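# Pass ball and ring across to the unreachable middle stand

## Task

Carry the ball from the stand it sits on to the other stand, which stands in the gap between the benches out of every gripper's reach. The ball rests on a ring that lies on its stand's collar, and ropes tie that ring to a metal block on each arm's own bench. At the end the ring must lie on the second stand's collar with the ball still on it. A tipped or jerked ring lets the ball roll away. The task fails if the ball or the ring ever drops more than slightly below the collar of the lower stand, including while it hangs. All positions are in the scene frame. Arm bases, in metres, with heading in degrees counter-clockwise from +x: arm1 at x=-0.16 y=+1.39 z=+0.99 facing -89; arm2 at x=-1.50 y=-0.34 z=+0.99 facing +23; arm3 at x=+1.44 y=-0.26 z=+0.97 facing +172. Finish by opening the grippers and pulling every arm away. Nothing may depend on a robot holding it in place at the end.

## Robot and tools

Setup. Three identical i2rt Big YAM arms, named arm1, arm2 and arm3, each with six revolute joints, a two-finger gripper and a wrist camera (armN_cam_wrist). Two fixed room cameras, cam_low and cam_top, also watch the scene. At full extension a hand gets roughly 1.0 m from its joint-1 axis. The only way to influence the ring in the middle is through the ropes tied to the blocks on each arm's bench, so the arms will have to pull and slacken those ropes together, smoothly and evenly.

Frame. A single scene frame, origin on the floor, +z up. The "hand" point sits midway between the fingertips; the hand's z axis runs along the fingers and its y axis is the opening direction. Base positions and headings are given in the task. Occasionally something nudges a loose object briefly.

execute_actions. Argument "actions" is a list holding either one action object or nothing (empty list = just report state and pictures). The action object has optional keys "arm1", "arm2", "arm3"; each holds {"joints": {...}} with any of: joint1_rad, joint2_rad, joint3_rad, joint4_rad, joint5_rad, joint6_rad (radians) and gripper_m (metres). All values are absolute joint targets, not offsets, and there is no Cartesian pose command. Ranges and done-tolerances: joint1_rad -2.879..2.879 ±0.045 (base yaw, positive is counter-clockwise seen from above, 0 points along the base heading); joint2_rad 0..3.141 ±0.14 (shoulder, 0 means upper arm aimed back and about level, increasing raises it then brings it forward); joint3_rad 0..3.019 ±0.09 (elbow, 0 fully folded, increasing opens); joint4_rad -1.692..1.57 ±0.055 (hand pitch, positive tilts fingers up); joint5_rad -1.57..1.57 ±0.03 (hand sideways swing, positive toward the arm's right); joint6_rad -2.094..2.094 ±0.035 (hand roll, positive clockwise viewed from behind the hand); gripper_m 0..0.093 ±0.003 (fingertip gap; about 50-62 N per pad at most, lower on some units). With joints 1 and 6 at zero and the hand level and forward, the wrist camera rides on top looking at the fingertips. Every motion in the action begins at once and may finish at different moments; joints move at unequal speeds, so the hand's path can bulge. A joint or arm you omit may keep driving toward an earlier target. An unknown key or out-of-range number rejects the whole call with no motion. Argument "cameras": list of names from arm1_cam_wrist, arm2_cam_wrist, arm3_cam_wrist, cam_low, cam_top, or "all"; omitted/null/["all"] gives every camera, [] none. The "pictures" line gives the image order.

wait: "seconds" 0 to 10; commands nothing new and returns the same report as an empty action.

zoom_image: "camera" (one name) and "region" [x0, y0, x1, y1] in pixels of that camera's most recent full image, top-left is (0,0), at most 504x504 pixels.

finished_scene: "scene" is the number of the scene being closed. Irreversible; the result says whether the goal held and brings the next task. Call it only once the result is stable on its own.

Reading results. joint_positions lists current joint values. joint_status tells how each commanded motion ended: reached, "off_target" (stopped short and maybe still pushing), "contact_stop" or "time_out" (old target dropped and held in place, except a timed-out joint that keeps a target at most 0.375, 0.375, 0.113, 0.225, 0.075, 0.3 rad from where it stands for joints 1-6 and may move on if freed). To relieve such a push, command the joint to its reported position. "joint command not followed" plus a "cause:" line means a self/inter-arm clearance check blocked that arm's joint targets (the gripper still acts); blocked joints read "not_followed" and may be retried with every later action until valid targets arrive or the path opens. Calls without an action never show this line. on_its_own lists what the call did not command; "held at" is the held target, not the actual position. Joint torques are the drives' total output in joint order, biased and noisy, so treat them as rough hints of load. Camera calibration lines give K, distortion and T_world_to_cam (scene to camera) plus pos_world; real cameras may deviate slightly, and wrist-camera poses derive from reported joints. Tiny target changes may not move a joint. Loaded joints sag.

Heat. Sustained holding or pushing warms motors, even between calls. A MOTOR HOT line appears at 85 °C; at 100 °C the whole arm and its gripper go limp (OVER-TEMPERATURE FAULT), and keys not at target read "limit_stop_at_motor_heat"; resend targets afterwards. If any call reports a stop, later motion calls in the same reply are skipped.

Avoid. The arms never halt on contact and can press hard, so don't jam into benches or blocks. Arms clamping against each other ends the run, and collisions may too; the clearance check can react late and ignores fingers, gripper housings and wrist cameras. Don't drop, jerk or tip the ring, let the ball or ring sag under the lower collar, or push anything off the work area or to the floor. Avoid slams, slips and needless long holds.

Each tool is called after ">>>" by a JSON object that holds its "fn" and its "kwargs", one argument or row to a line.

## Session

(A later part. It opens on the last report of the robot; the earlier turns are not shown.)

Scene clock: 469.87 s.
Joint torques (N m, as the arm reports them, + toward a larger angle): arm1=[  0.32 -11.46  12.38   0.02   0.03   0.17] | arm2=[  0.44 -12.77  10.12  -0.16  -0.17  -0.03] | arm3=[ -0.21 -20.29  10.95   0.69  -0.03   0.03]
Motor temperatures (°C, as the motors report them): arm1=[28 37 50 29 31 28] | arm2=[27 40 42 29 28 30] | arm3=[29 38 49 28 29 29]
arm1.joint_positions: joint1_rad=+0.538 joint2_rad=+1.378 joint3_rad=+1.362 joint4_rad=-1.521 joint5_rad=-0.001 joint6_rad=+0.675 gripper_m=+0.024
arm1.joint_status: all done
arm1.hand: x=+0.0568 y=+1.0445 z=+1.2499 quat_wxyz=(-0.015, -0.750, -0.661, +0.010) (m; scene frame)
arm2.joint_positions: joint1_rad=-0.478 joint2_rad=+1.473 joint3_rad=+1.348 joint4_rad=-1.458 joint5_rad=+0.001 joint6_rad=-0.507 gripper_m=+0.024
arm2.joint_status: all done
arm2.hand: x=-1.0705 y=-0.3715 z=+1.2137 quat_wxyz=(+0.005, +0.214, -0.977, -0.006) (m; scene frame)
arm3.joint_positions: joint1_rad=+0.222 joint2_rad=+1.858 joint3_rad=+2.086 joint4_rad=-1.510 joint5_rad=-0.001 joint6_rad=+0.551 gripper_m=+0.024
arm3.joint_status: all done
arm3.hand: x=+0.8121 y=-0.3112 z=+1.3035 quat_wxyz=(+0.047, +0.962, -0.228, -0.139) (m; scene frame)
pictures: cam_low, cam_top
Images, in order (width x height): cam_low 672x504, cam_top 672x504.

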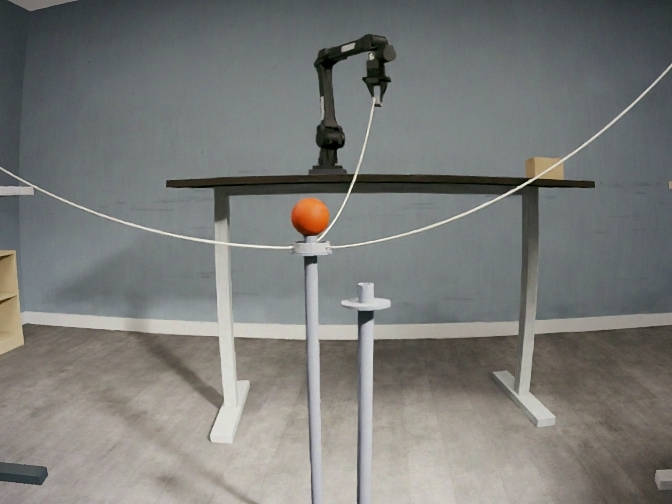

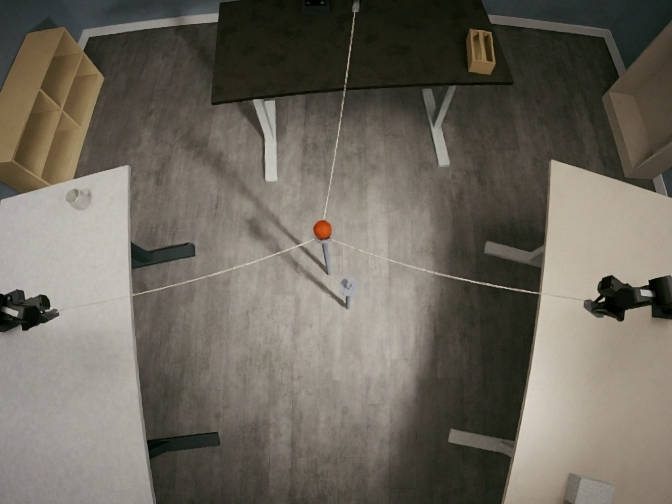

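>>> {"fn": "execute_actions", "kwargs": {
  "actions": [
    {"arm1":{"joints":{"joint2_rad":1.287}},"arm2":{"joints":{"joint2_rad":1.38}},"arm3":{"joints":{"joint1_rad":0.33,"joint6_rad":0.69}}}
  ],
  "cameras": ["cam_low","cam_top"]
}}

>>> {"fn": "zoom_image", "kwargs": {
  "camera": "cam_low",
  "region": [260, 180, 370, 270]
}}

Scene clock: 524.60 s.
Joint torques (N m, as the arm reports them, + toward a larger angle): arm1=[  0.56 -11.99  12.57   0.19  -0.04   0.15] | arm2=[  0.42 -11.65  10.38   0.12  -0.1   -0.03] | arm3=[  0.09 -20.51  11.11   0.6   -0.12   0.06]
Motor temperatures (°C, as the motors report them): arm1=[28 36 51 29 31 28] | arm2=[27 40 42 29 28 30] | arm3=[29 38 50 28 29 29]
arm1.joint_positions: joint1_rad=+0.538 joint2_rad=+1.303 joint3_rad=+1.362 joint4_rad=-1.521 joint5_rad=+0.001 joint6_rad=+0.676 gripper_m=+0.024
arm1.joint_status: all done
arm1.hand: x=+0.0511 y=+1.0540 z=+1.2784 quat_wxyz=(-0.052, -0.749, -0.660, +0.018) (m; scene frame)
arm2.joint_positions: joint1_rad=-0.478 joint2_rad=+1.376 joint3_rad=+1.348 joint4_rad=-1.458 joint5_rad=+0.000 joint6_rad=-0.507 gripper_m=+0.024
arm2.joint_status: all done
arm2.hand: x=-1.0812 y=-0.3708 z=+1.2527 quat_wxyz=(-0.042, +0.214, -0.976, +0.007) (m; scene frame)
arm3.joint_positions: joint1_rad=+0.334 joint2_rad=+1.860 joint3_rad=+2.086 joint4_rad=-1.510 joint5_rad=+0.001 joint6_rad=+0.681 gripper_m=+0.024
arm3.joint_status: all done
arm3.hand: x=+0.8215 y=-0.3811 z=+1.3021 quat_wxyz=(+0.061, +0.960, -0.238, -0.132) (m; scene frame)
pictures: cam_low, cam_top
Images, in order (width x height): cam_low 672x504, cam_top 672x504.

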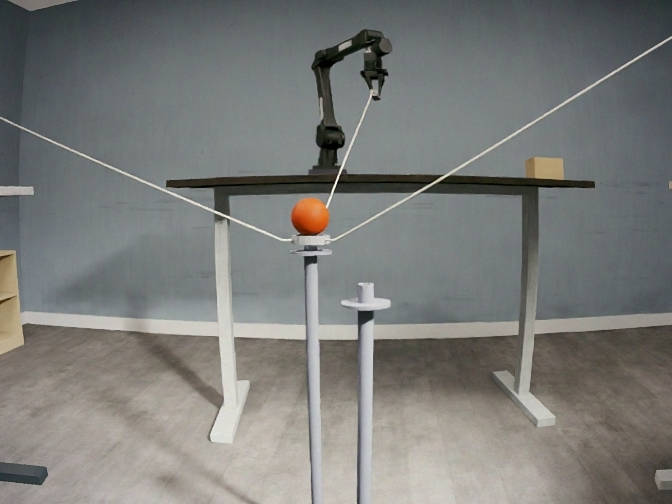

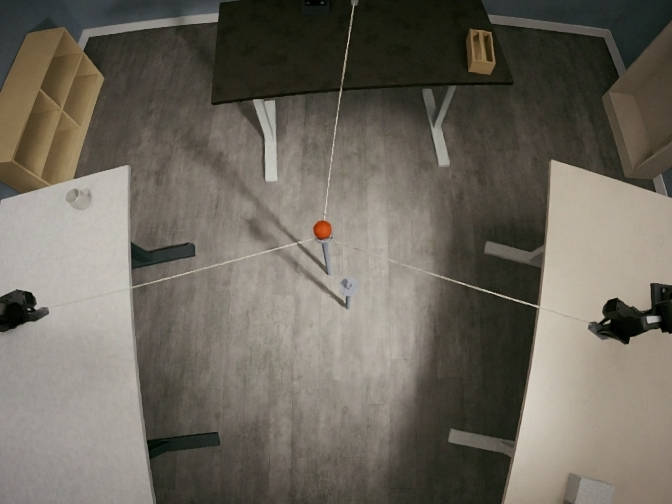

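Region (260, 180, 370, 270) of cam_low's 672x504 image, scaled by 4.582, with more detail than that image has; it fills the top 412 rows of this view, and the rest is white.

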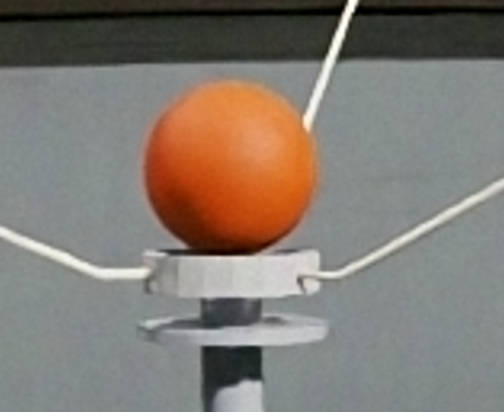

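>>> {"fn": "execute_actions", "kwargs": {
  "actions": []
}}

Scene clock: 562.87 s.
Joint torques (N m, as the arm reports them, + toward a larger angle): arm1=[  0.5  -12.05  12.56   0.18  -0.04   0.16] | arm2=[  0.37 -11.71  10.36   0.06  -0.09  -0.03] | arm3=[  0.22 -20.48  10.77   0.63  -0.14   0.03]
Motor temperatures (°C, as the motors report them): arm1=[28 36 51 29 31 28] | arm2=[27 39 42 29 28 30] | arm3=[29 38 50 28 29 29]
arm1.joint_positions: joint1_rad=+0.538 joint2_rad=+1.303 joint3_rad=+1.362 joint4_rad=-1.521 joint5_rad=+0.001 joint6_rad=+0.676 gripper_m=+0.024
arm1.joint_status: all done
arm1.hand: x=+0.0511 y=+1.0540 z=+1.2784 quat_wxyz=(-0.052, -0.749, -0.660, +0.018) (m; scene frame)
arm2.joint_positions: joint1_rad=-0.478 joint2_rad=+1.376 joint3_rad=+1.348 joint4_rad=-1.458 joint5_rad=+0.000 joint6_rad=-0.507 gripper_m=+0.024
arm2.joint_status: all done
arm2.hand: x=-1.0812 y=-0.3708 z=+1.2527 quat_wxyz=(-0.042, +0.214, -0.976, +0.007) (m; scene frame)
arm3.joint_positions: joint1_rad=+0.334 joint2_rad=+1.860 joint3_rad=+2.086 joint4_rad=-1.510 joint5_rad=+0.001 joint6_rad=+0.682 gripper_m=+0.024
arm3.joint_status: all done
arm3.hand: x=+0.8215 y=-0.3811 z=+1.3021 quat_wxyz=(+0.061, +0.960, -0.238, -0.132) (m; scene frame)
pictures: arm1_cam_wrist, arm2_cam_wrist, arm3_cam_wrist, cam_low, cam_top
camera_calibration (this result's frames):
arm1_cam_wrist: T_world_to_cam=[[-0.991469, 0.123772, -0.0408608, -0.0282333], [0.0879283, 0.866541, 0.4913, -1.54302], [0.0962165, 0.483516, -0.870032, 0.717927], [0, 0, 0, 1]] pos_world=[0.0386061, 0.993454, 1.38155]
arm2_cam_wrist: T_world_to_cam=[[0.406721, -0.912513, 0.0435734, 0.0421177], [-0.781543, -0.322856, 0.533811, -1.63488], [-0.473041, -0.251167, -0.84448, 0.575697], [0, 0, 0, 1]] pos_world=[-1.02253, -0.344802, 1.35705]
arm3_cam_wrist: T_world_to_cam=[[0.438024, 0.885236, -0.156497, 0.177676], [0.858629, -0.360423, 0.364488, -1.30919], [0.266253, -0.294027, -0.917964, 0.992342], [0, 0, 0, 1]] pos_world=[0.782072, -0.337373, 1.41592]
Images, in order (width x height): arm1_cam_wrist 672x504, arm2_cam_wrist 672x504, arm3_cam_wrist 672x504, cam_low 672x504, cam_top 672x504.

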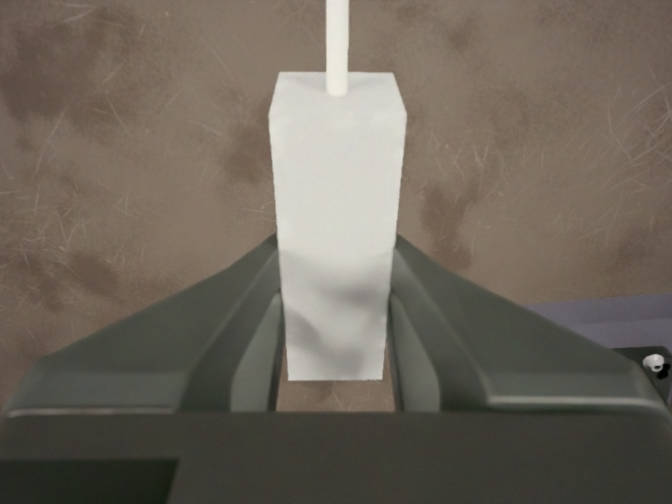

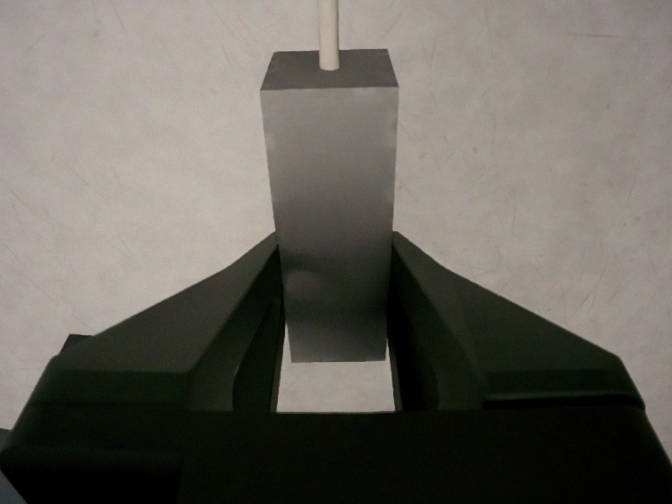

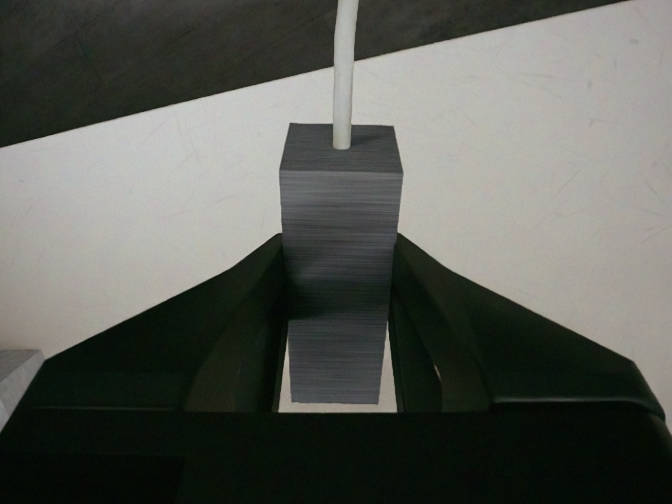

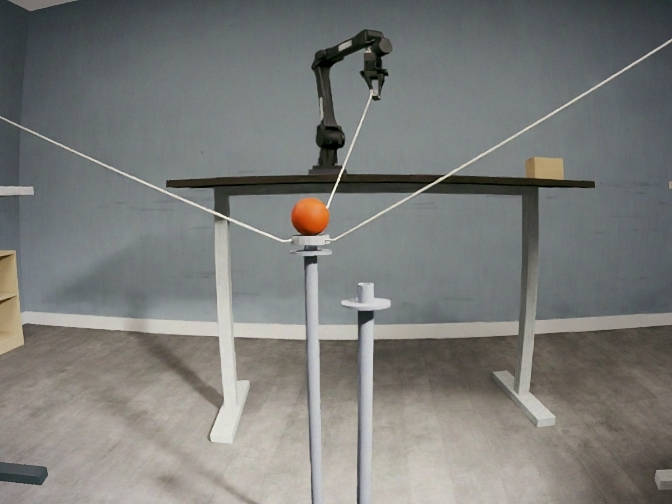

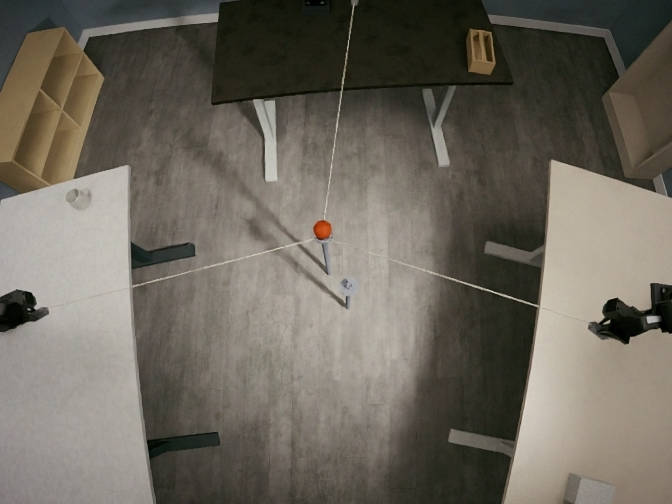

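>>> {"fn": "zoom_image", "kwargs": {
  "camera": "cam_low",
  "region": [270, 185, 350, 265]
}}

>>> {"fn": "zoom_image", "kwargs": {
  "camera": "cam_top",
  "region": [300, 208, 348, 256]
}}

Region (270, 185, 350, 265) of cam_low's 672x504 image, scaled by 6.300, with more detail than that image has.

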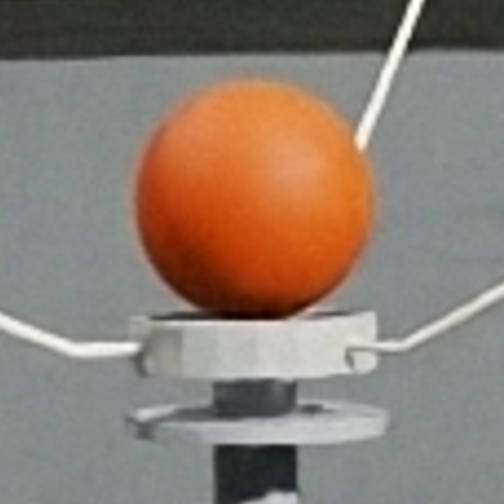

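Region (300, 208, 348, 256) of cam_top's 672x504 image, scaled by 10.500, with more detail than that image has.

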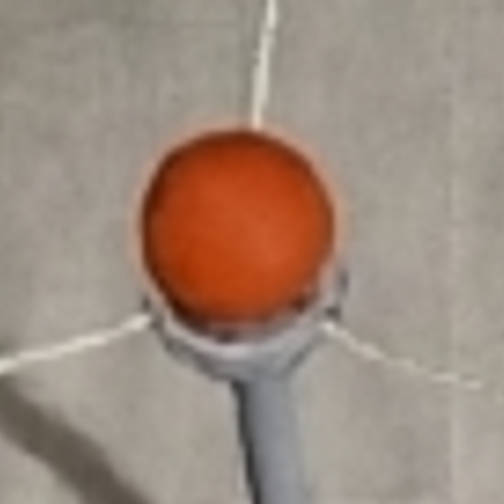

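>>> {"fn": "execute_actions", "kwargs": {
  "actions": [
    {"arm1":{"joints":{"joint2_rad":1.242}},"arm2":{"joints":{"joint2_rad":1.345}},"arm3":{"joints":{"joint1_rad":0.366,"joint6_rad":0.725}}}
  ],
  "cameras": ["cam_low","cam_top"]
}}

>>> {"fn": "zoom_image", "kwargs": {
  "camera": "cam_low",
  "region": [270, 180, 350, 260]
}}

Scene clock: 578.40 s.
Joint torques (N m, as the arm reports them, + toward a larger angle): arm1=[  0.45 -12.68  12.63   0.25  -0.04   0.15] | arm2=[  0.13 -12.92  10.51   0.04  -0.12  -0.02] | arm3=[  1.13 -20.37  10.93   0.41  -0.16   0.06]
Motor temperatures (°C, as the motors report them): arm1=[28 36 51 29 31 28] | arm2=[27 39 43 29 28 30] | arm3=[29 38 50 28 29 29]
arm1.joint_positions: joint1_rad=+0.538 joint2_rad=+1.270 joint3_rad=+1.362 joint4_rad=-1.521 joint5_rad=+0.001 joint6_rad=+0.676 gripper_m=+0.024
arm1.joint_status: all done
arm1.hand: x=+0.0484 y=+1.0589 z=+1.2908 quat_wxyz=(-0.068, -0.749, -0.659, +0.021) (m; scene frame)
arm2.joint_positions: joint1_rad=-0.478 joint2_rad=+1.360 joint3_rad=+1.348 joint4_rad=-1.458 joint5_rad=+0.000 joint6_rad=-0.507 gripper_m=+0.024
arm2.joint_status: all done
arm2.hand: x=-1.0832 y=-0.3708 z=+1.2589 quat_wxyz=(-0.049, +0.214, -0.976, +0.010) (m; scene frame)
arm3.joint_positions: joint1_rad=+0.351 joint2_rad=+1.860 joint3_rad=+2.086 joint4_rad=-1.510 joint5_rad=+0.001 joint6_rad=+0.716 gripper_m=+0.024
arm3.joint_status: all done
arm3.hand: x=+0.8237 y=-0.3918 z=+1.3021 quat_wxyz=(+0.065, +0.958, -0.246, -0.130) (m; scene frame)
pictures: cam_low, cam_top
Images, in order (width x height): cam_low 672x504, cam_top 672x504.

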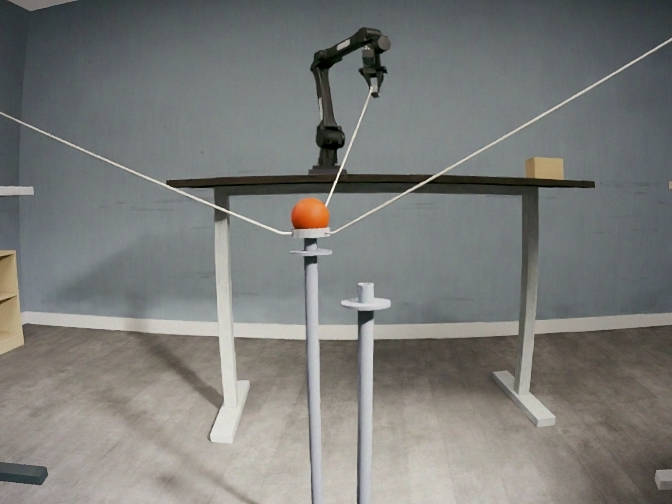

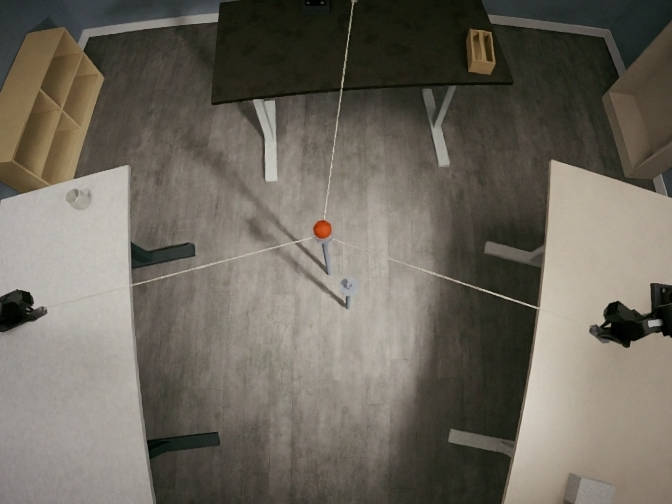

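Region (270, 180, 350, 260) of cam_low's 672x504 image, scaled by 6.300, with more detail than that image has.

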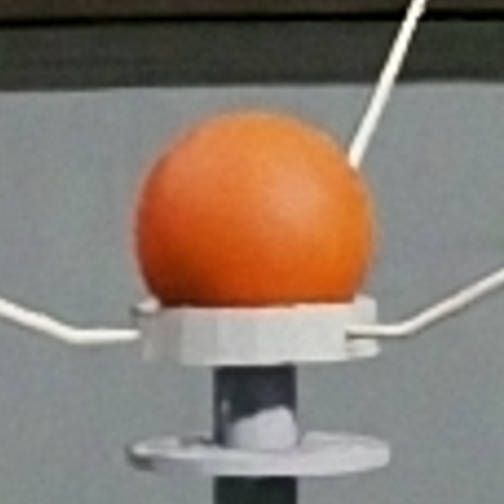

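>>> {"fn": "execute_actions", "kwargs": {
  "actions": [],
  "cameras": ["cam_low","cam_top"]
}}

>>> {"fn": "zoom_image", "kwargs": {
  "camera": "cam_low",
  "region": [270, 180, 350, 260]
}}

>>> {"fn": "zoom_image", "kwargs": {
  "camera": "cam_top",
  "region": [300, 208, 348, 256]
}}

Scene clock: 584.43 s.
Joint torques (N m, as the arm reports them, + toward a larger angle): arm1=[  0.46 -12.46  12.61   0.24  -0.05   0.16] | arm2=[  0.49 -12.98  10.39   0.05  -0.1   -0.03] | arm3=[  0.95 -20.68  10.95   0.5   -0.06   0.08]
Motor temperatures (°C, as the motors report them): arm1=[28 36 51 29 31 28] | arm2=[27 39 43 29 28 30] | arm3=[29 38 50 28 29 29]
arm1.joint_positions: joint1_rad=+0.538 joint2_rad=+1.270 joint3_rad=+1.362 joint4_rad=-1.521 joint5_rad=+0.001 joint6_rad=+0.676 gripper_m=+0.024
arm1.joint_status: all done
arm1.hand: x=+0.0484 y=+1.0589 z=+1.2908 quat_wxyz=(-0.068, -0.749, -0.659, +0.021) (m; scene frame)
arm2.joint_positions: joint1_rad=-0.478 joint2_rad=+1.360 joint3_rad=+1.348 joint4_rad=-1.458 joint5_rad=+0.000 joint6_rad=-0.507 gripper_m=+0.024
arm2.joint_status: all done
arm2.hand: x=-1.0832 y=-0.3708 z=+1.2589 quat_wxyz=(-0.049, +0.214, -0.976, +0.010) (m; scene frame)
arm3.joint_positions: joint1_rad=+0.351 joint2_rad=+1.860 joint3_rad=+2.086 joint4_rad=-1.510 joint5_rad=+0.001 joint6_rad=+0.717 gripper_m=+0.024
arm3.joint_status: all done
arm3.hand: x=+0.8237 y=-0.3918 z=+1.3021 quat_wxyz=(+0.065, +0.958, -0.246, -0.130) (m; scene frame)
pictures: cam_low, cam_top
Images, in order (width x height): cam_low 672x504, cam_top 672x504.

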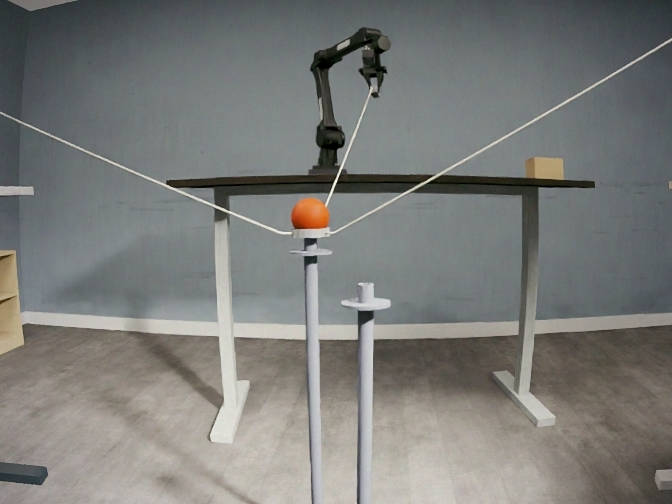

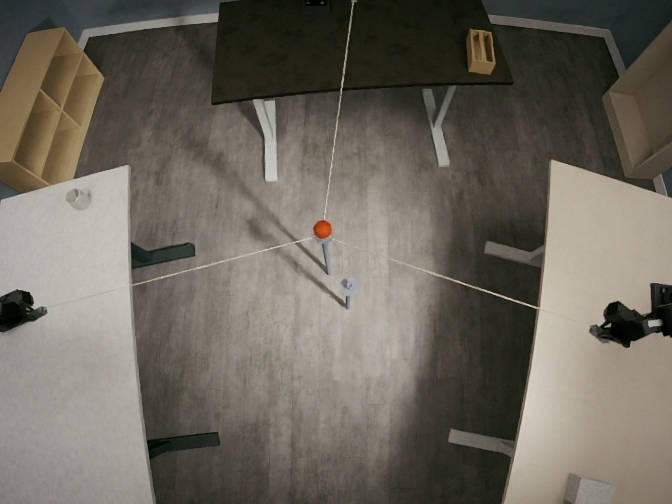

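Region (270, 180, 350, 260) of cam_low's 672x504 image, scaled by 6.300, with more detail than that image has.

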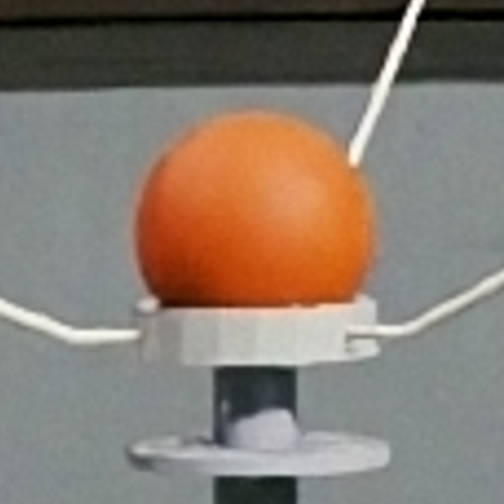

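Region (300, 208, 348, 256) of cam_top's 672x504 image, scaled by 10.500, with more detail than that image has.

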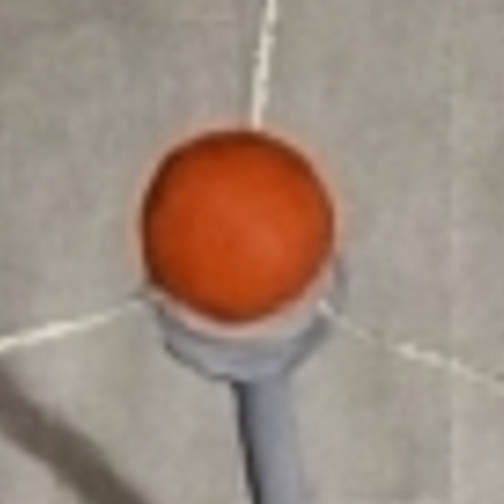

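>>> {"fn": "execute_actions", "kwargs": {
  "actions": [
    {"arm1":{"joints":{"joint2_rad":1.174}},"arm2":{"joints":{"joint2_rad":1.281}},"arm3":{"joints":{"joint1_rad":0.423,"joint6_rad":0.775}}}
  ],
  "cameras": ["cam_low","cam_top"]
}}

>>> {"fn": "zoom_image", "kwargs": {
  "camera": "cam_low",
  "region": [265, 165, 355, 255]
}}

Scene clock: 608.90 s.
Joint torques (N m, as the arm reports them, + toward a larger angle): arm1=[  0.37 -11.33  12.63   0.36  -0.1    0.15] | arm2=[  0.12 -11.33  10.49   0.23  -0.02  -0.02] | arm3=[  1.29 -21.05  11.1    0.51  -0.23   0.03]
Motor temperatures (°C, as the motors report them): arm1=[28 36 51 29 31 28] | arm2=[27 39 43 29 28 30] | arm3=[29 38 51 28 29 29]
arm1.joint_positions: joint1_rad=+0.538 joint2_rad=+1.197 joint3_rad=+1.362 joint4_rad=-1.521 joint5_rad=+0.003 joint6_rad=+0.676 gripper_m=+0.024
arm1.joint_status: all done
arm1.hand: x=+0.0414 y=+1.0706 z=+1.3171 quat_wxyz=(-0.104, -0.746, -0.657, +0.028) (m; scene frame)
arm2.joint_positions: joint1_rad=-0.478 joint2_rad=+1.288 joint3_rad=+1.348 joint4_rad=-1.458 joint5_rad=-0.002 joint6_rad=-0.507 gripper_m=+0.024
arm2.joint_status: all done
arm2.hand: x=-1.0938 y=-0.3700 z=+1.2868 quat_wxyz=(-0.084, +0.213, -0.973, +0.019) (m; scene frame)
arm3.joint_positions: joint1_rad=+0.411 joint2_rad=+1.867 joint3_rad=+2.086 joint4_rad=-1.510 joint5_rad=+0.006 joint6_rad=+0.767 gripper_m=+0.024
arm3.joint_status: all done
arm3.hand: x=+0.8313 y=-0.4286 z=+1.2977 quat_wxyz=(+0.068, +0.960, -0.242, -0.125) (m; scene frame)
pictures: cam_low, cam_top
Images, in order (width x height): cam_low 672x504, cam_top 672x504.

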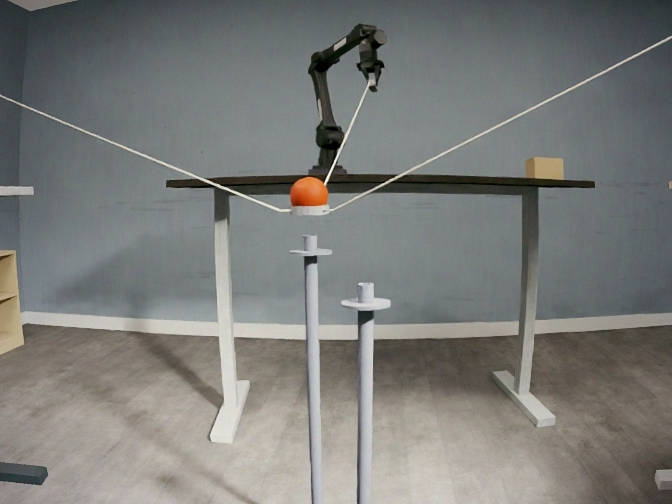

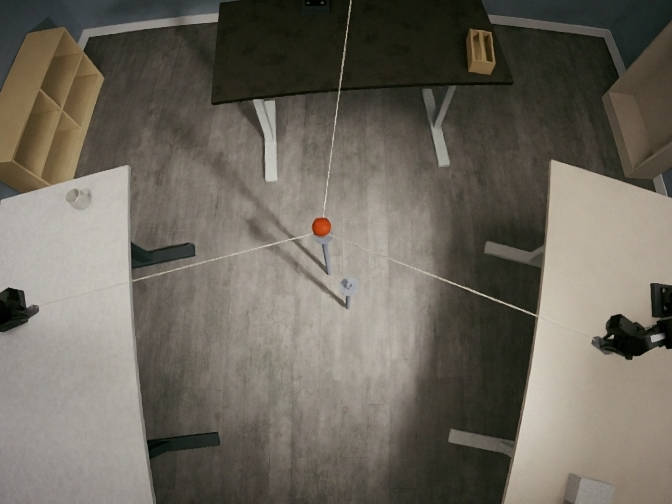

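Region (265, 165, 355, 255) of cam_low's 672x504 image, scaled by 5.600, with more detail than that image has.

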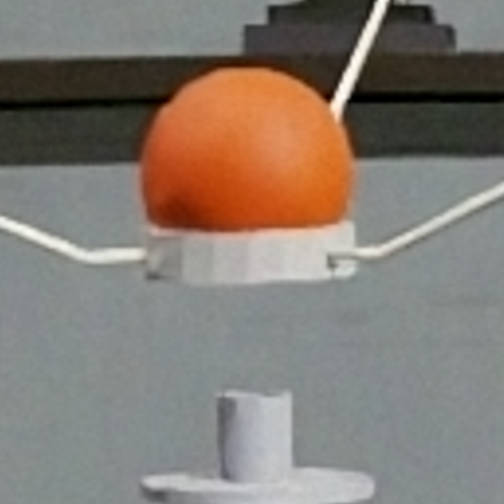

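>>> {"fn": "execute_actions", "kwargs": {
  "actions": [
    {"arm1":{"joints":{"joint2_rad":1.372,"joint3_rad":1.59}},"arm2":{"joints":{"joint1_rad":-0.606,"joint2_rad":1.397,"joint3_rad":1.48,"joint6_rad":-0.64}},"arm3":{"joints":{"joint1_rad":0.526,"joint6_rad":0.876}}}
  ],
  "cameras": ["cam_low","cam_top"]
}}

>>> {"fn": "zoom_image", "kwargs": {
  "camera": "cam_low",
  "region": [270, 160, 380, 270]
}}

Scene clock: 730.07 s.
Joint torques (N m, as the arm reports them, + toward a larger angle): arm1=[  0.5  -14.83  16.11   0.38  -0.13   0.13] | arm2=[  0.21 -14.42  13.98   0.1    0.1   -0.04] | arm3=[  1.14 -21.32  10.99   0.43  -0.32   0.05]
Motor temperatures (°C, as the motors report them): arm1=[28 35 52 29 31 28] | arm2=[27 38 43 29 28 30] | arm3=[29 39 52 28 29 29]
arm1.joint_positions: joint1_rad=+0.538 joint2_rad=+1.404 joint3_rad=+1.522 joint4_rad=-1.523 joint5_rad=+0.004 joint6_rad=+0.677 gripper_m=+0.024
arm1.joint_status: all done
arm1.hand: x=+0.0774 y=+1.0107 z=+1.3048 quat_wxyz=(-0.080, -0.748, -0.658, +0.024) (m; scene frame)
arm2.joint_positions: joint1_rad=-0.605 joint2_rad=+1.418 joint3_rad=+1.422 joint4_rad=-1.455 joint5_rad=-0.004 joint6_rad=-0.627 gripper_m=+0.024
arm2.joint_status: all done
arm2.hand: x=-1.0642 y=-0.4278 z=+1.2648 quat_wxyz=(-0.056, +0.210, -0.976, +0.018) (m; scene frame)
arm3.joint_positions: joint1_rad=+0.519 joint2_rad=+1.867 joint3_rad=+2.086 joint4_rad=-1.510 joint5_rad=+0.007 joint6_rad=+0.868 gripper_m=+0.024
arm3.joint_status: all done
arm3.hand: x=+0.8532 y=-0.4934 z=+1.2976 quat_wxyz=(+0.080, +0.961, -0.239, -0.117) (m; scene frame)
pictures: cam_low, cam_top
Images, in order (width x height): cam_low 672x504, cam_top 672x504.

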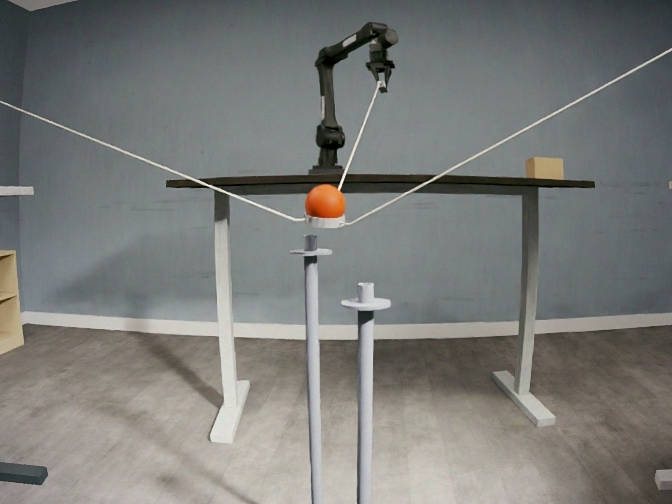

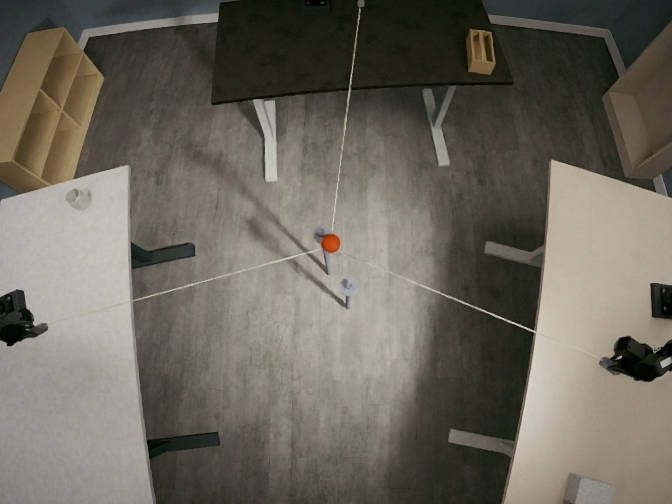

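Region (270, 160, 380, 270) of cam_low's 672x504 image, scaled by 4.582, with more detail than that image has.

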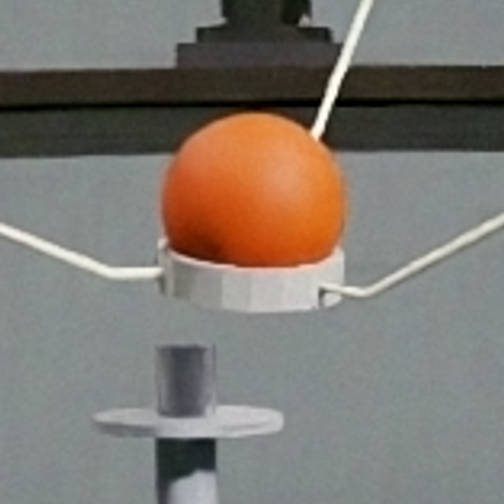

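>>> {"fn": "execute_actions", "kwargs": {
  "actions": [],
  "cameras": ["cam_low","cam_top"]
}}

>>> {"fn": "zoom_image", "kwargs": {
  "camera": "cam_low",
  "region": [270, 160, 380, 270]
}}

Scene clock: 743.23 s.
Joint torques (N m, as the arm reports them, + toward a larger angle): arm1=[  0.41 -14.89  16.09   0.37  -0.13   0.13] | arm2=[  0.4  -14.83  13.89   0.     0.1   -0.02] | arm3=[  0.66 -21.32  11.04   0.46  -0.29   0.04]
Motor temperatures (°C, as the motors report them): arm1=[28 35 54 29 31 28] | arm2=[27 38 46 29 28 30] | arm3=[29 39 52 28 29 29]
arm1.joint_positions: joint1_rad=+0.538 joint2_rad=+1.404 joint3_rad=+1.522 joint4_rad=-1.523 joint5_rad=+0.004 joint6_rad=+0.677 gripper_m=+0.024
arm1.joint_status: all done
arm1.hand: x=+0.0774 y=+1.0107 z=+1.3048 quat_wxyz=(-0.080, -0.748, -0.658, +0.024) (m; scene frame)
arm2.joint_positions: joint1_rad=-0.605 joint2_rad=+1.418 joint3_rad=+1.422 joint4_rad=-1.455 joint5_rad=-0.004 joint6_rad=-0.627 gripper_m=+0.024
arm2.joint_status: all done
arm2.hand: x=-1.0642 y=-0.4278 z=+1.2648 quat_wxyz=(-0.056, +0.210, -0.976, +0.018) (m; scene frame)
arm3.joint_positions: joint1_rad=+0.519 joint2_rad=+1.867 joint3_rad=+2.086 joint4_rad=-1.510 joint5_rad=+0.007 joint6_rad=+0.869 gripper_m=+0.024
arm3.joint_status: all done
arm3.hand: x=+0.8532 y=-0.4934 z=+1.2976 quat_wxyz=(+0.080, +0.961, -0.239, -0.117) (m; scene frame)
pictures: cam_low, cam_top
Images, in order (width x height): cam_low 672x504, cam_top 672x504.

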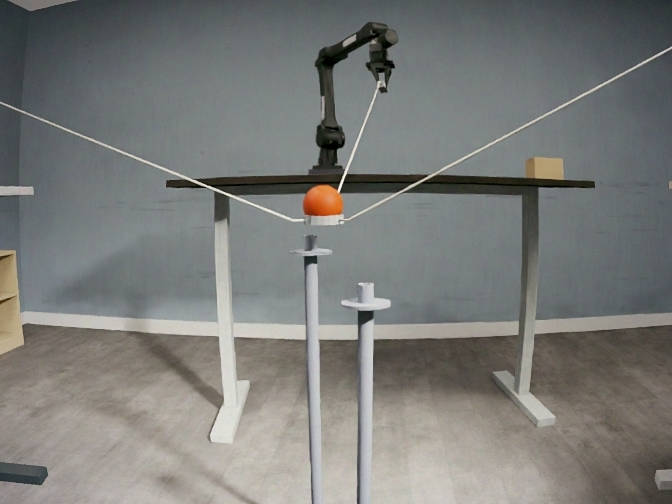

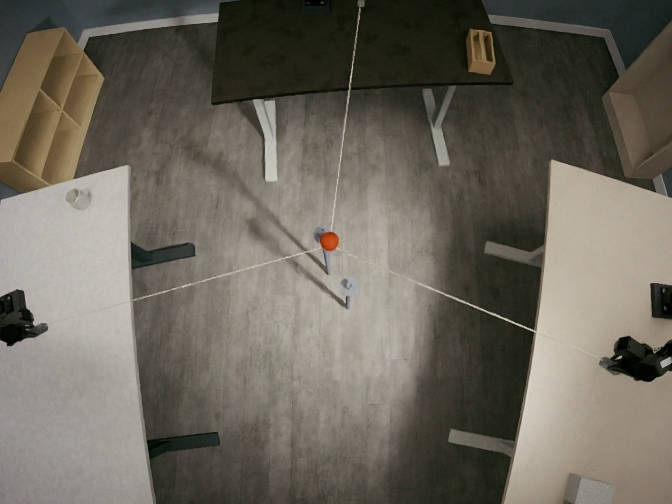

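Region (270, 160, 380, 270) of cam_low's 672x504 image, scaled by 4.582, with more detail than that image has.

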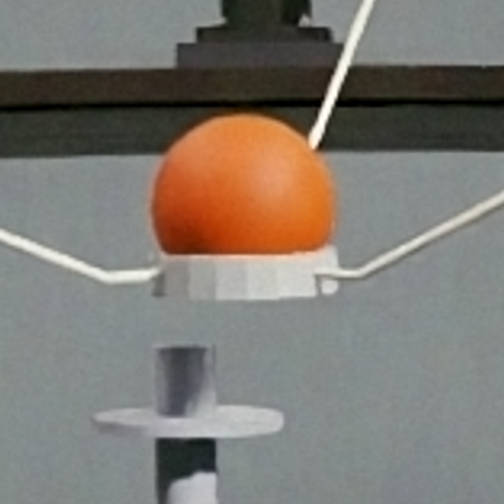

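>>> {"fn": "execute_actions", "kwargs": {
  "actions": [
    {"arm1":{"joints":{"joint2_rad":1.645,"joint3_rad":1.834}},"arm2":{"joints":{"joint1_rad":-0.743,"joint2_rad":1.592,"joint3_rad":1.643,"joint6_rad":-0.784}},"arm3":{"joints":{"joint1_rad":0.693,"joint2_rad":1.918,"joint6_rad":1.05}}}
  ],
  "cameras": ["cam_low","cam_top"]
}}

>>> {"fn": "zoom_image", "kwargs": {
  "camera": "cam_low",
  "region": [290, 180, 410, 300]
}}

Scene clock: 762.47 s.
Joint torques (N m, as the arm reports them, + toward a larger angle): arm1=[  0.28 -20.34  15.71   0.32  -0.14   0.14] | arm2=[ -0.44 -18.    12.93   0.03   0.09  -0.03] | arm3=[  1.72 -23.88  10.79   0.42  -0.31   0.1 ]
Motor temperatures (°C, as the motors report them): arm1=[28 36 56 29 31 28] | arm2=[27 38 47 29 28 30] | arm3=[29 39 52 28 30 29]
arm1.joint_positions: joint1_rad=+0.537 joint2_rad=+1.691 joint3_rad=+1.770 joint4_rad=-1.523 joint5_rad=+0.004 joint6_rad=+0.677 gripper_m=+0.024
arm1.joint_status: all done
arm1.hand: x=+0.1290 y=+0.9243 z=+1.2717 quat_wxyz=(-0.061, -0.750, -0.659, +0.021) (m; scene frame)
arm2.joint_positions: joint1_rad=-0.735 joint2_rad=+1.615 joint3_rad=+1.596 joint4_rad=-1.456 joint5_rad=-0.005 joint6_rad=-0.771 gripper_m=+0.024
arm2.joint_status: all done
arm2.hand: x=-1.0138 y=-0.5058 z=+1.2459 quat_wxyz=(-0.043, +0.217, -0.975, +0.019) (m; scene frame)
arm3.joint_positions: joint1_rad=+0.675 joint2_rad=+1.947 joint3_rad=+2.086 joint4_rad=-1.510 joint5_rad=+0.008 joint6_rad=+1.042 gripper_m=+0.024
arm3.joint_status: all done
arm3.hand: x=+0.8855 y=-0.5892 z=+1.2478 quat_wxyz=(+0.069, +0.963, -0.249, -0.075) (m; scene frame)
pictures: cam_low, cam_top
Images, in order (width x height): cam_low 672x504, cam_top 672x504.

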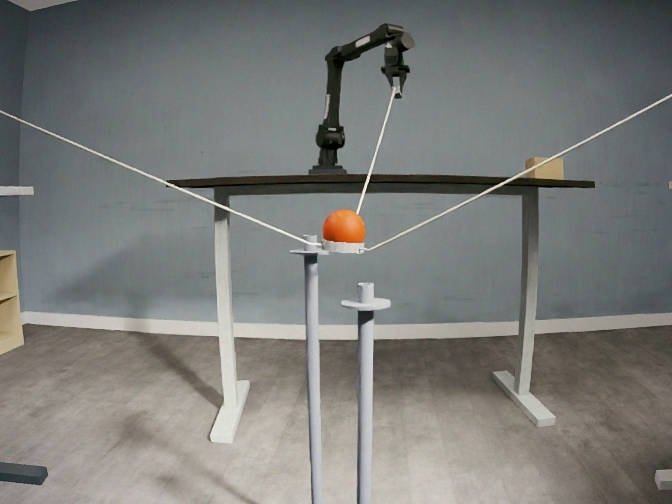

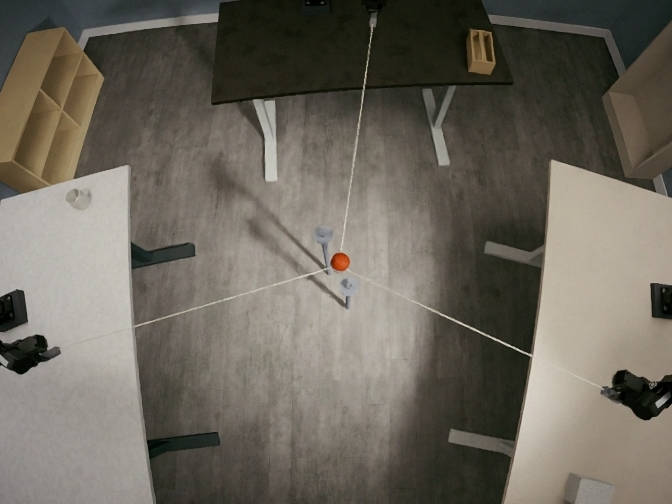

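Region (290, 180, 410, 300) of cam_low's 672x504 image, scaled by 4.200, with more detail than that image has.

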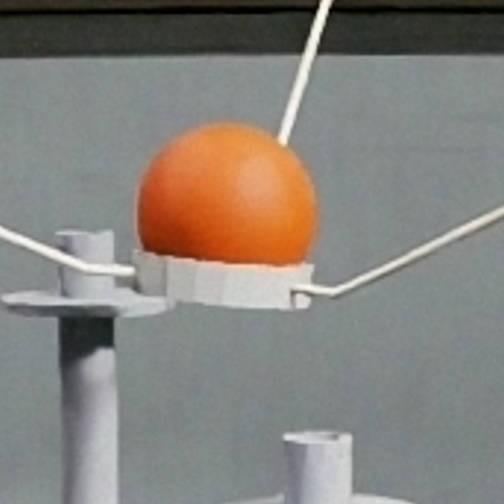

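>>> {"fn": "execute_actions", "kwargs": {
  "actions": [],
  "cameras": ["cam_low","cam_top"]
}}

>>> {"fn": "zoom_image", "kwargs": {
  "camera": "cam_low",
  "region": [290, 190, 410, 310]
}}

>>> {"fn": "zoom_image", "kwargs": {
  "camera": "cam_top",
  "region": [315, 240, 375, 300]
}}

Scene clock: 796.60 s.
Joint torques (N m, as the arm reports them, + toward a larger angle): arm1=[  0.36 -20.23  15.72   0.3   -0.15   0.15] | arm2=[  0.13 -18.01  12.92  -0.02   0.09  -0.03] | arm3=[  1.61 -24.37  10.89   0.38  -0.29   0.03]
Motor temperatures (°C, as the motors report them): arm1=[28 37 56 29 31 28] | arm2=[27 39 46 29 28 30] | arm3=[29 40 52 28 30 29]
arm1.joint_positions: joint1_rad=+0.537 joint2_rad=+1.691 joint3_rad=+1.770 joint4_rad=-1.523 joint5_rad=+0.004 joint6_rad=+0.677 gripper_m=+0.024
arm1.joint_status: all done
arm1.hand: x=+0.1290 y=+0.9243 z=+1.2717 quat_wxyz=(-0.061, -0.750, -0.659, +0.021) (m; scene frame)
arm2.joint_positions: joint1_rad=-0.735 joint2_rad=+1.615 joint3_rad=+1.596 joint4_rad=-1.456 joint5_rad=-0.005 joint6_rad=-0.771 gripper_m=+0.024
arm2.joint_status: all done
arm2.hand: x=-1.0138 y=-0.5058 z=+1.2459 quat_wxyz=(-0.043, +0.217, -0.975, +0.019) (m; scene frame)
arm3.joint_positions: joint1_rad=+0.675 joint2_rad=+1.947 joint3_rad=+2.086 joint4_rad=-1.510 joint5_rad=+0.008 joint6_rad=+1.042 gripper_m=+0.024
arm3.joint_status: all done
arm3.hand: x=+0.8855 y=-0.5892 z=+1.2478 quat_wxyz=(+0.069, +0.963, -0.249, -0.075) (m; scene frame)
pictures: cam_low, cam_top
Images, in order (width x height): cam_low 672x504, cam_top 672x504.

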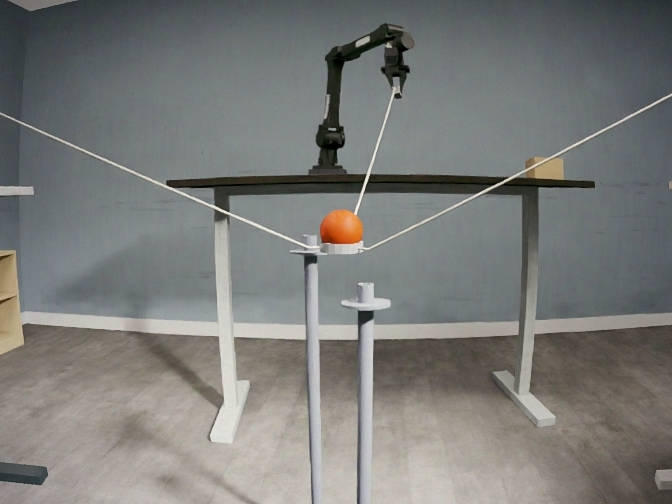

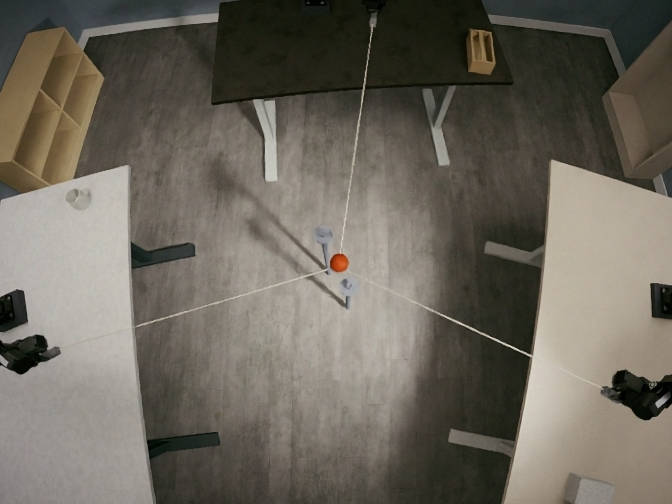

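Region (290, 190, 410, 310) of cam_low's 672x504 image, scaled by 4.200, with more detail than that image has.

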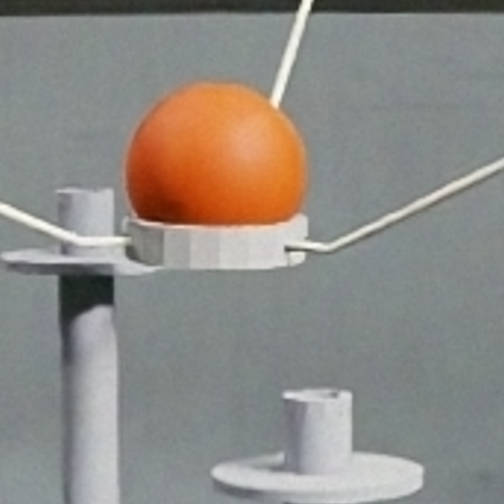

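Region (315, 240, 375, 300) of cam_top's 672x504 image, scaled by 8.400, with more detail than that image has.

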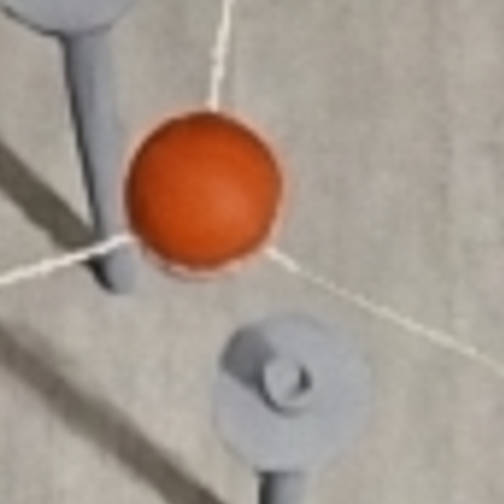

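>>> {"fn": "execute_actions", "kwargs": {
  "actions": [
    {"arm1":{"joints":{"joint2_rad":1.879,"joint3_rad":2.145}},"arm2":{"joints":{"joint1_rad":-0.85,"joint2_rad":1.765,"joint3_rad":1.858,"joint6_rad":-0.892}},"arm3":{"joints":{"joint1_rad":0.819,"joint6_rad":1.18}}}
  ],
  "cameras": ["cam_low","cam_top"]
}}

>>> {"fn": "zoom_image", "kwargs": {
  "camera": "cam_low",
  "region": [305, 195, 425, 315]
}}

Scene clock: 814.77 s.
Joint torques (N m, as the arm reports them, + toward a larger angle): arm1=[  0.54 -22.8   16.36   0.44  -0.15   0.15] | arm2=[ -0.54 -19.73  14.07   0.09   0.15   0.  ] | arm3=[  0.82 -24.38  10.8    0.4   -0.35   0.07]
Motor temperatures (°C, as the motors report them): arm1=[28 37 57 29 31 28] | arm2=[27 40 47 29 28 30] | arm3=[29 40 52 28 30 29]
arm1.joint_positions: joint1_rad=+0.535 joint2_rad=+1.916 joint3_rad=+2.075 joint4_rad=-1.524 joint5_rad=+0.004 joint6_rad=+0.677 gripper_m=+0.024
arm1.joint_status: all done
arm1.hand: x=+0.1773 y=+0.8426 z=+1.2708 quat_wxyz=(-0.100, -0.748, -0.656, +0.028) (m; scene frame)
arm2.joint_positions: joint1_rad=-0.839 joint2_rad=+1.780 joint3_rad=+1.797 joint4_rad=-1.457 joint5_rad=-0.006 joint6_rad=-0.879 gripper_m=+0.024
arm2.joint_status: all done
arm2.hand: x=-0.9711 y=-0.5840 z=+1.2403 quat_wxyz=(-0.055, +0.219, -0.974, +0.033) (m; scene frame)
arm3.joint_positions: joint1_rad=+0.803 joint2_rad=+1.947 joint3_rad=+2.086 joint4_rad=-1.510 joint5_rad=+0.008 joint6_rad=+1.172 gripper_m=+0.024
arm3.joint_status: all done
arm3.hand: x=+0.9324 y=-0.6581 z=+1.2476 quat_wxyz=(+0.078, +0.963, -0.250, -0.066) (m; scene frame)
pictures: cam_low, cam_top
Images, in order (width x height): cam_low 672x504, cam_top 672x504.

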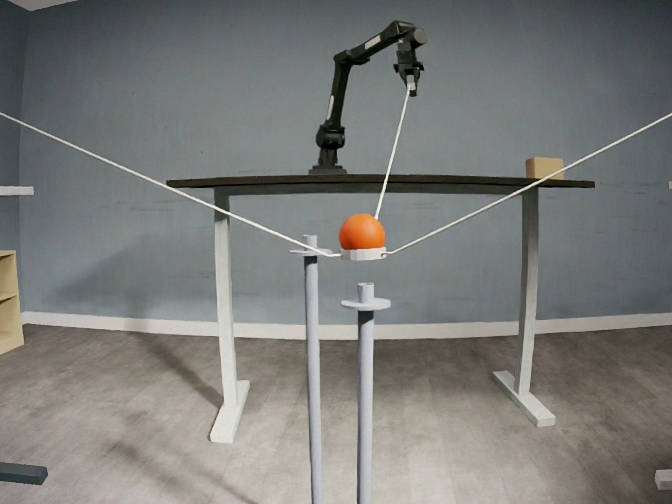

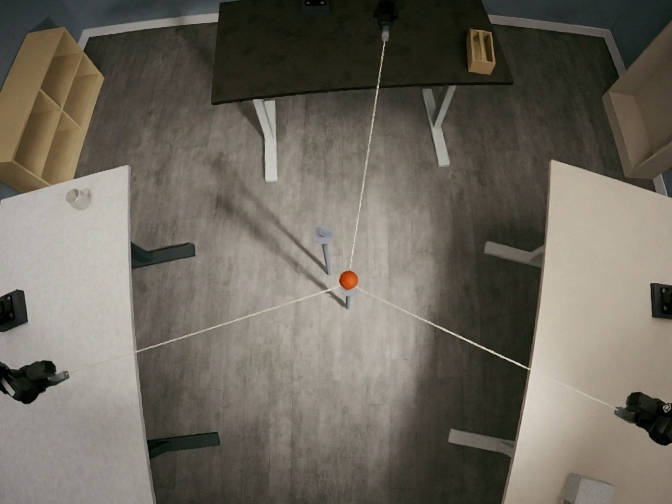

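Region (305, 195, 425, 315) of cam_low's 672x504 image, scaled by 4.200, with more detail than that image has.

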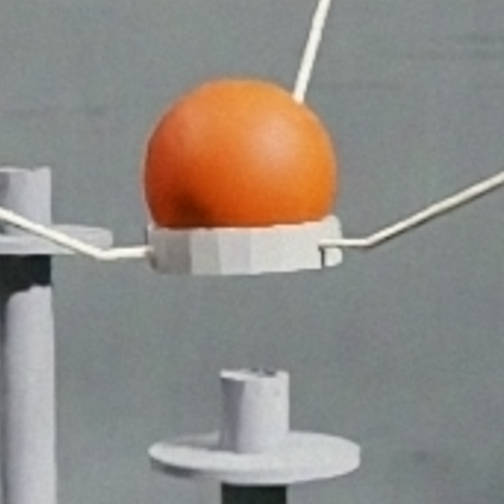

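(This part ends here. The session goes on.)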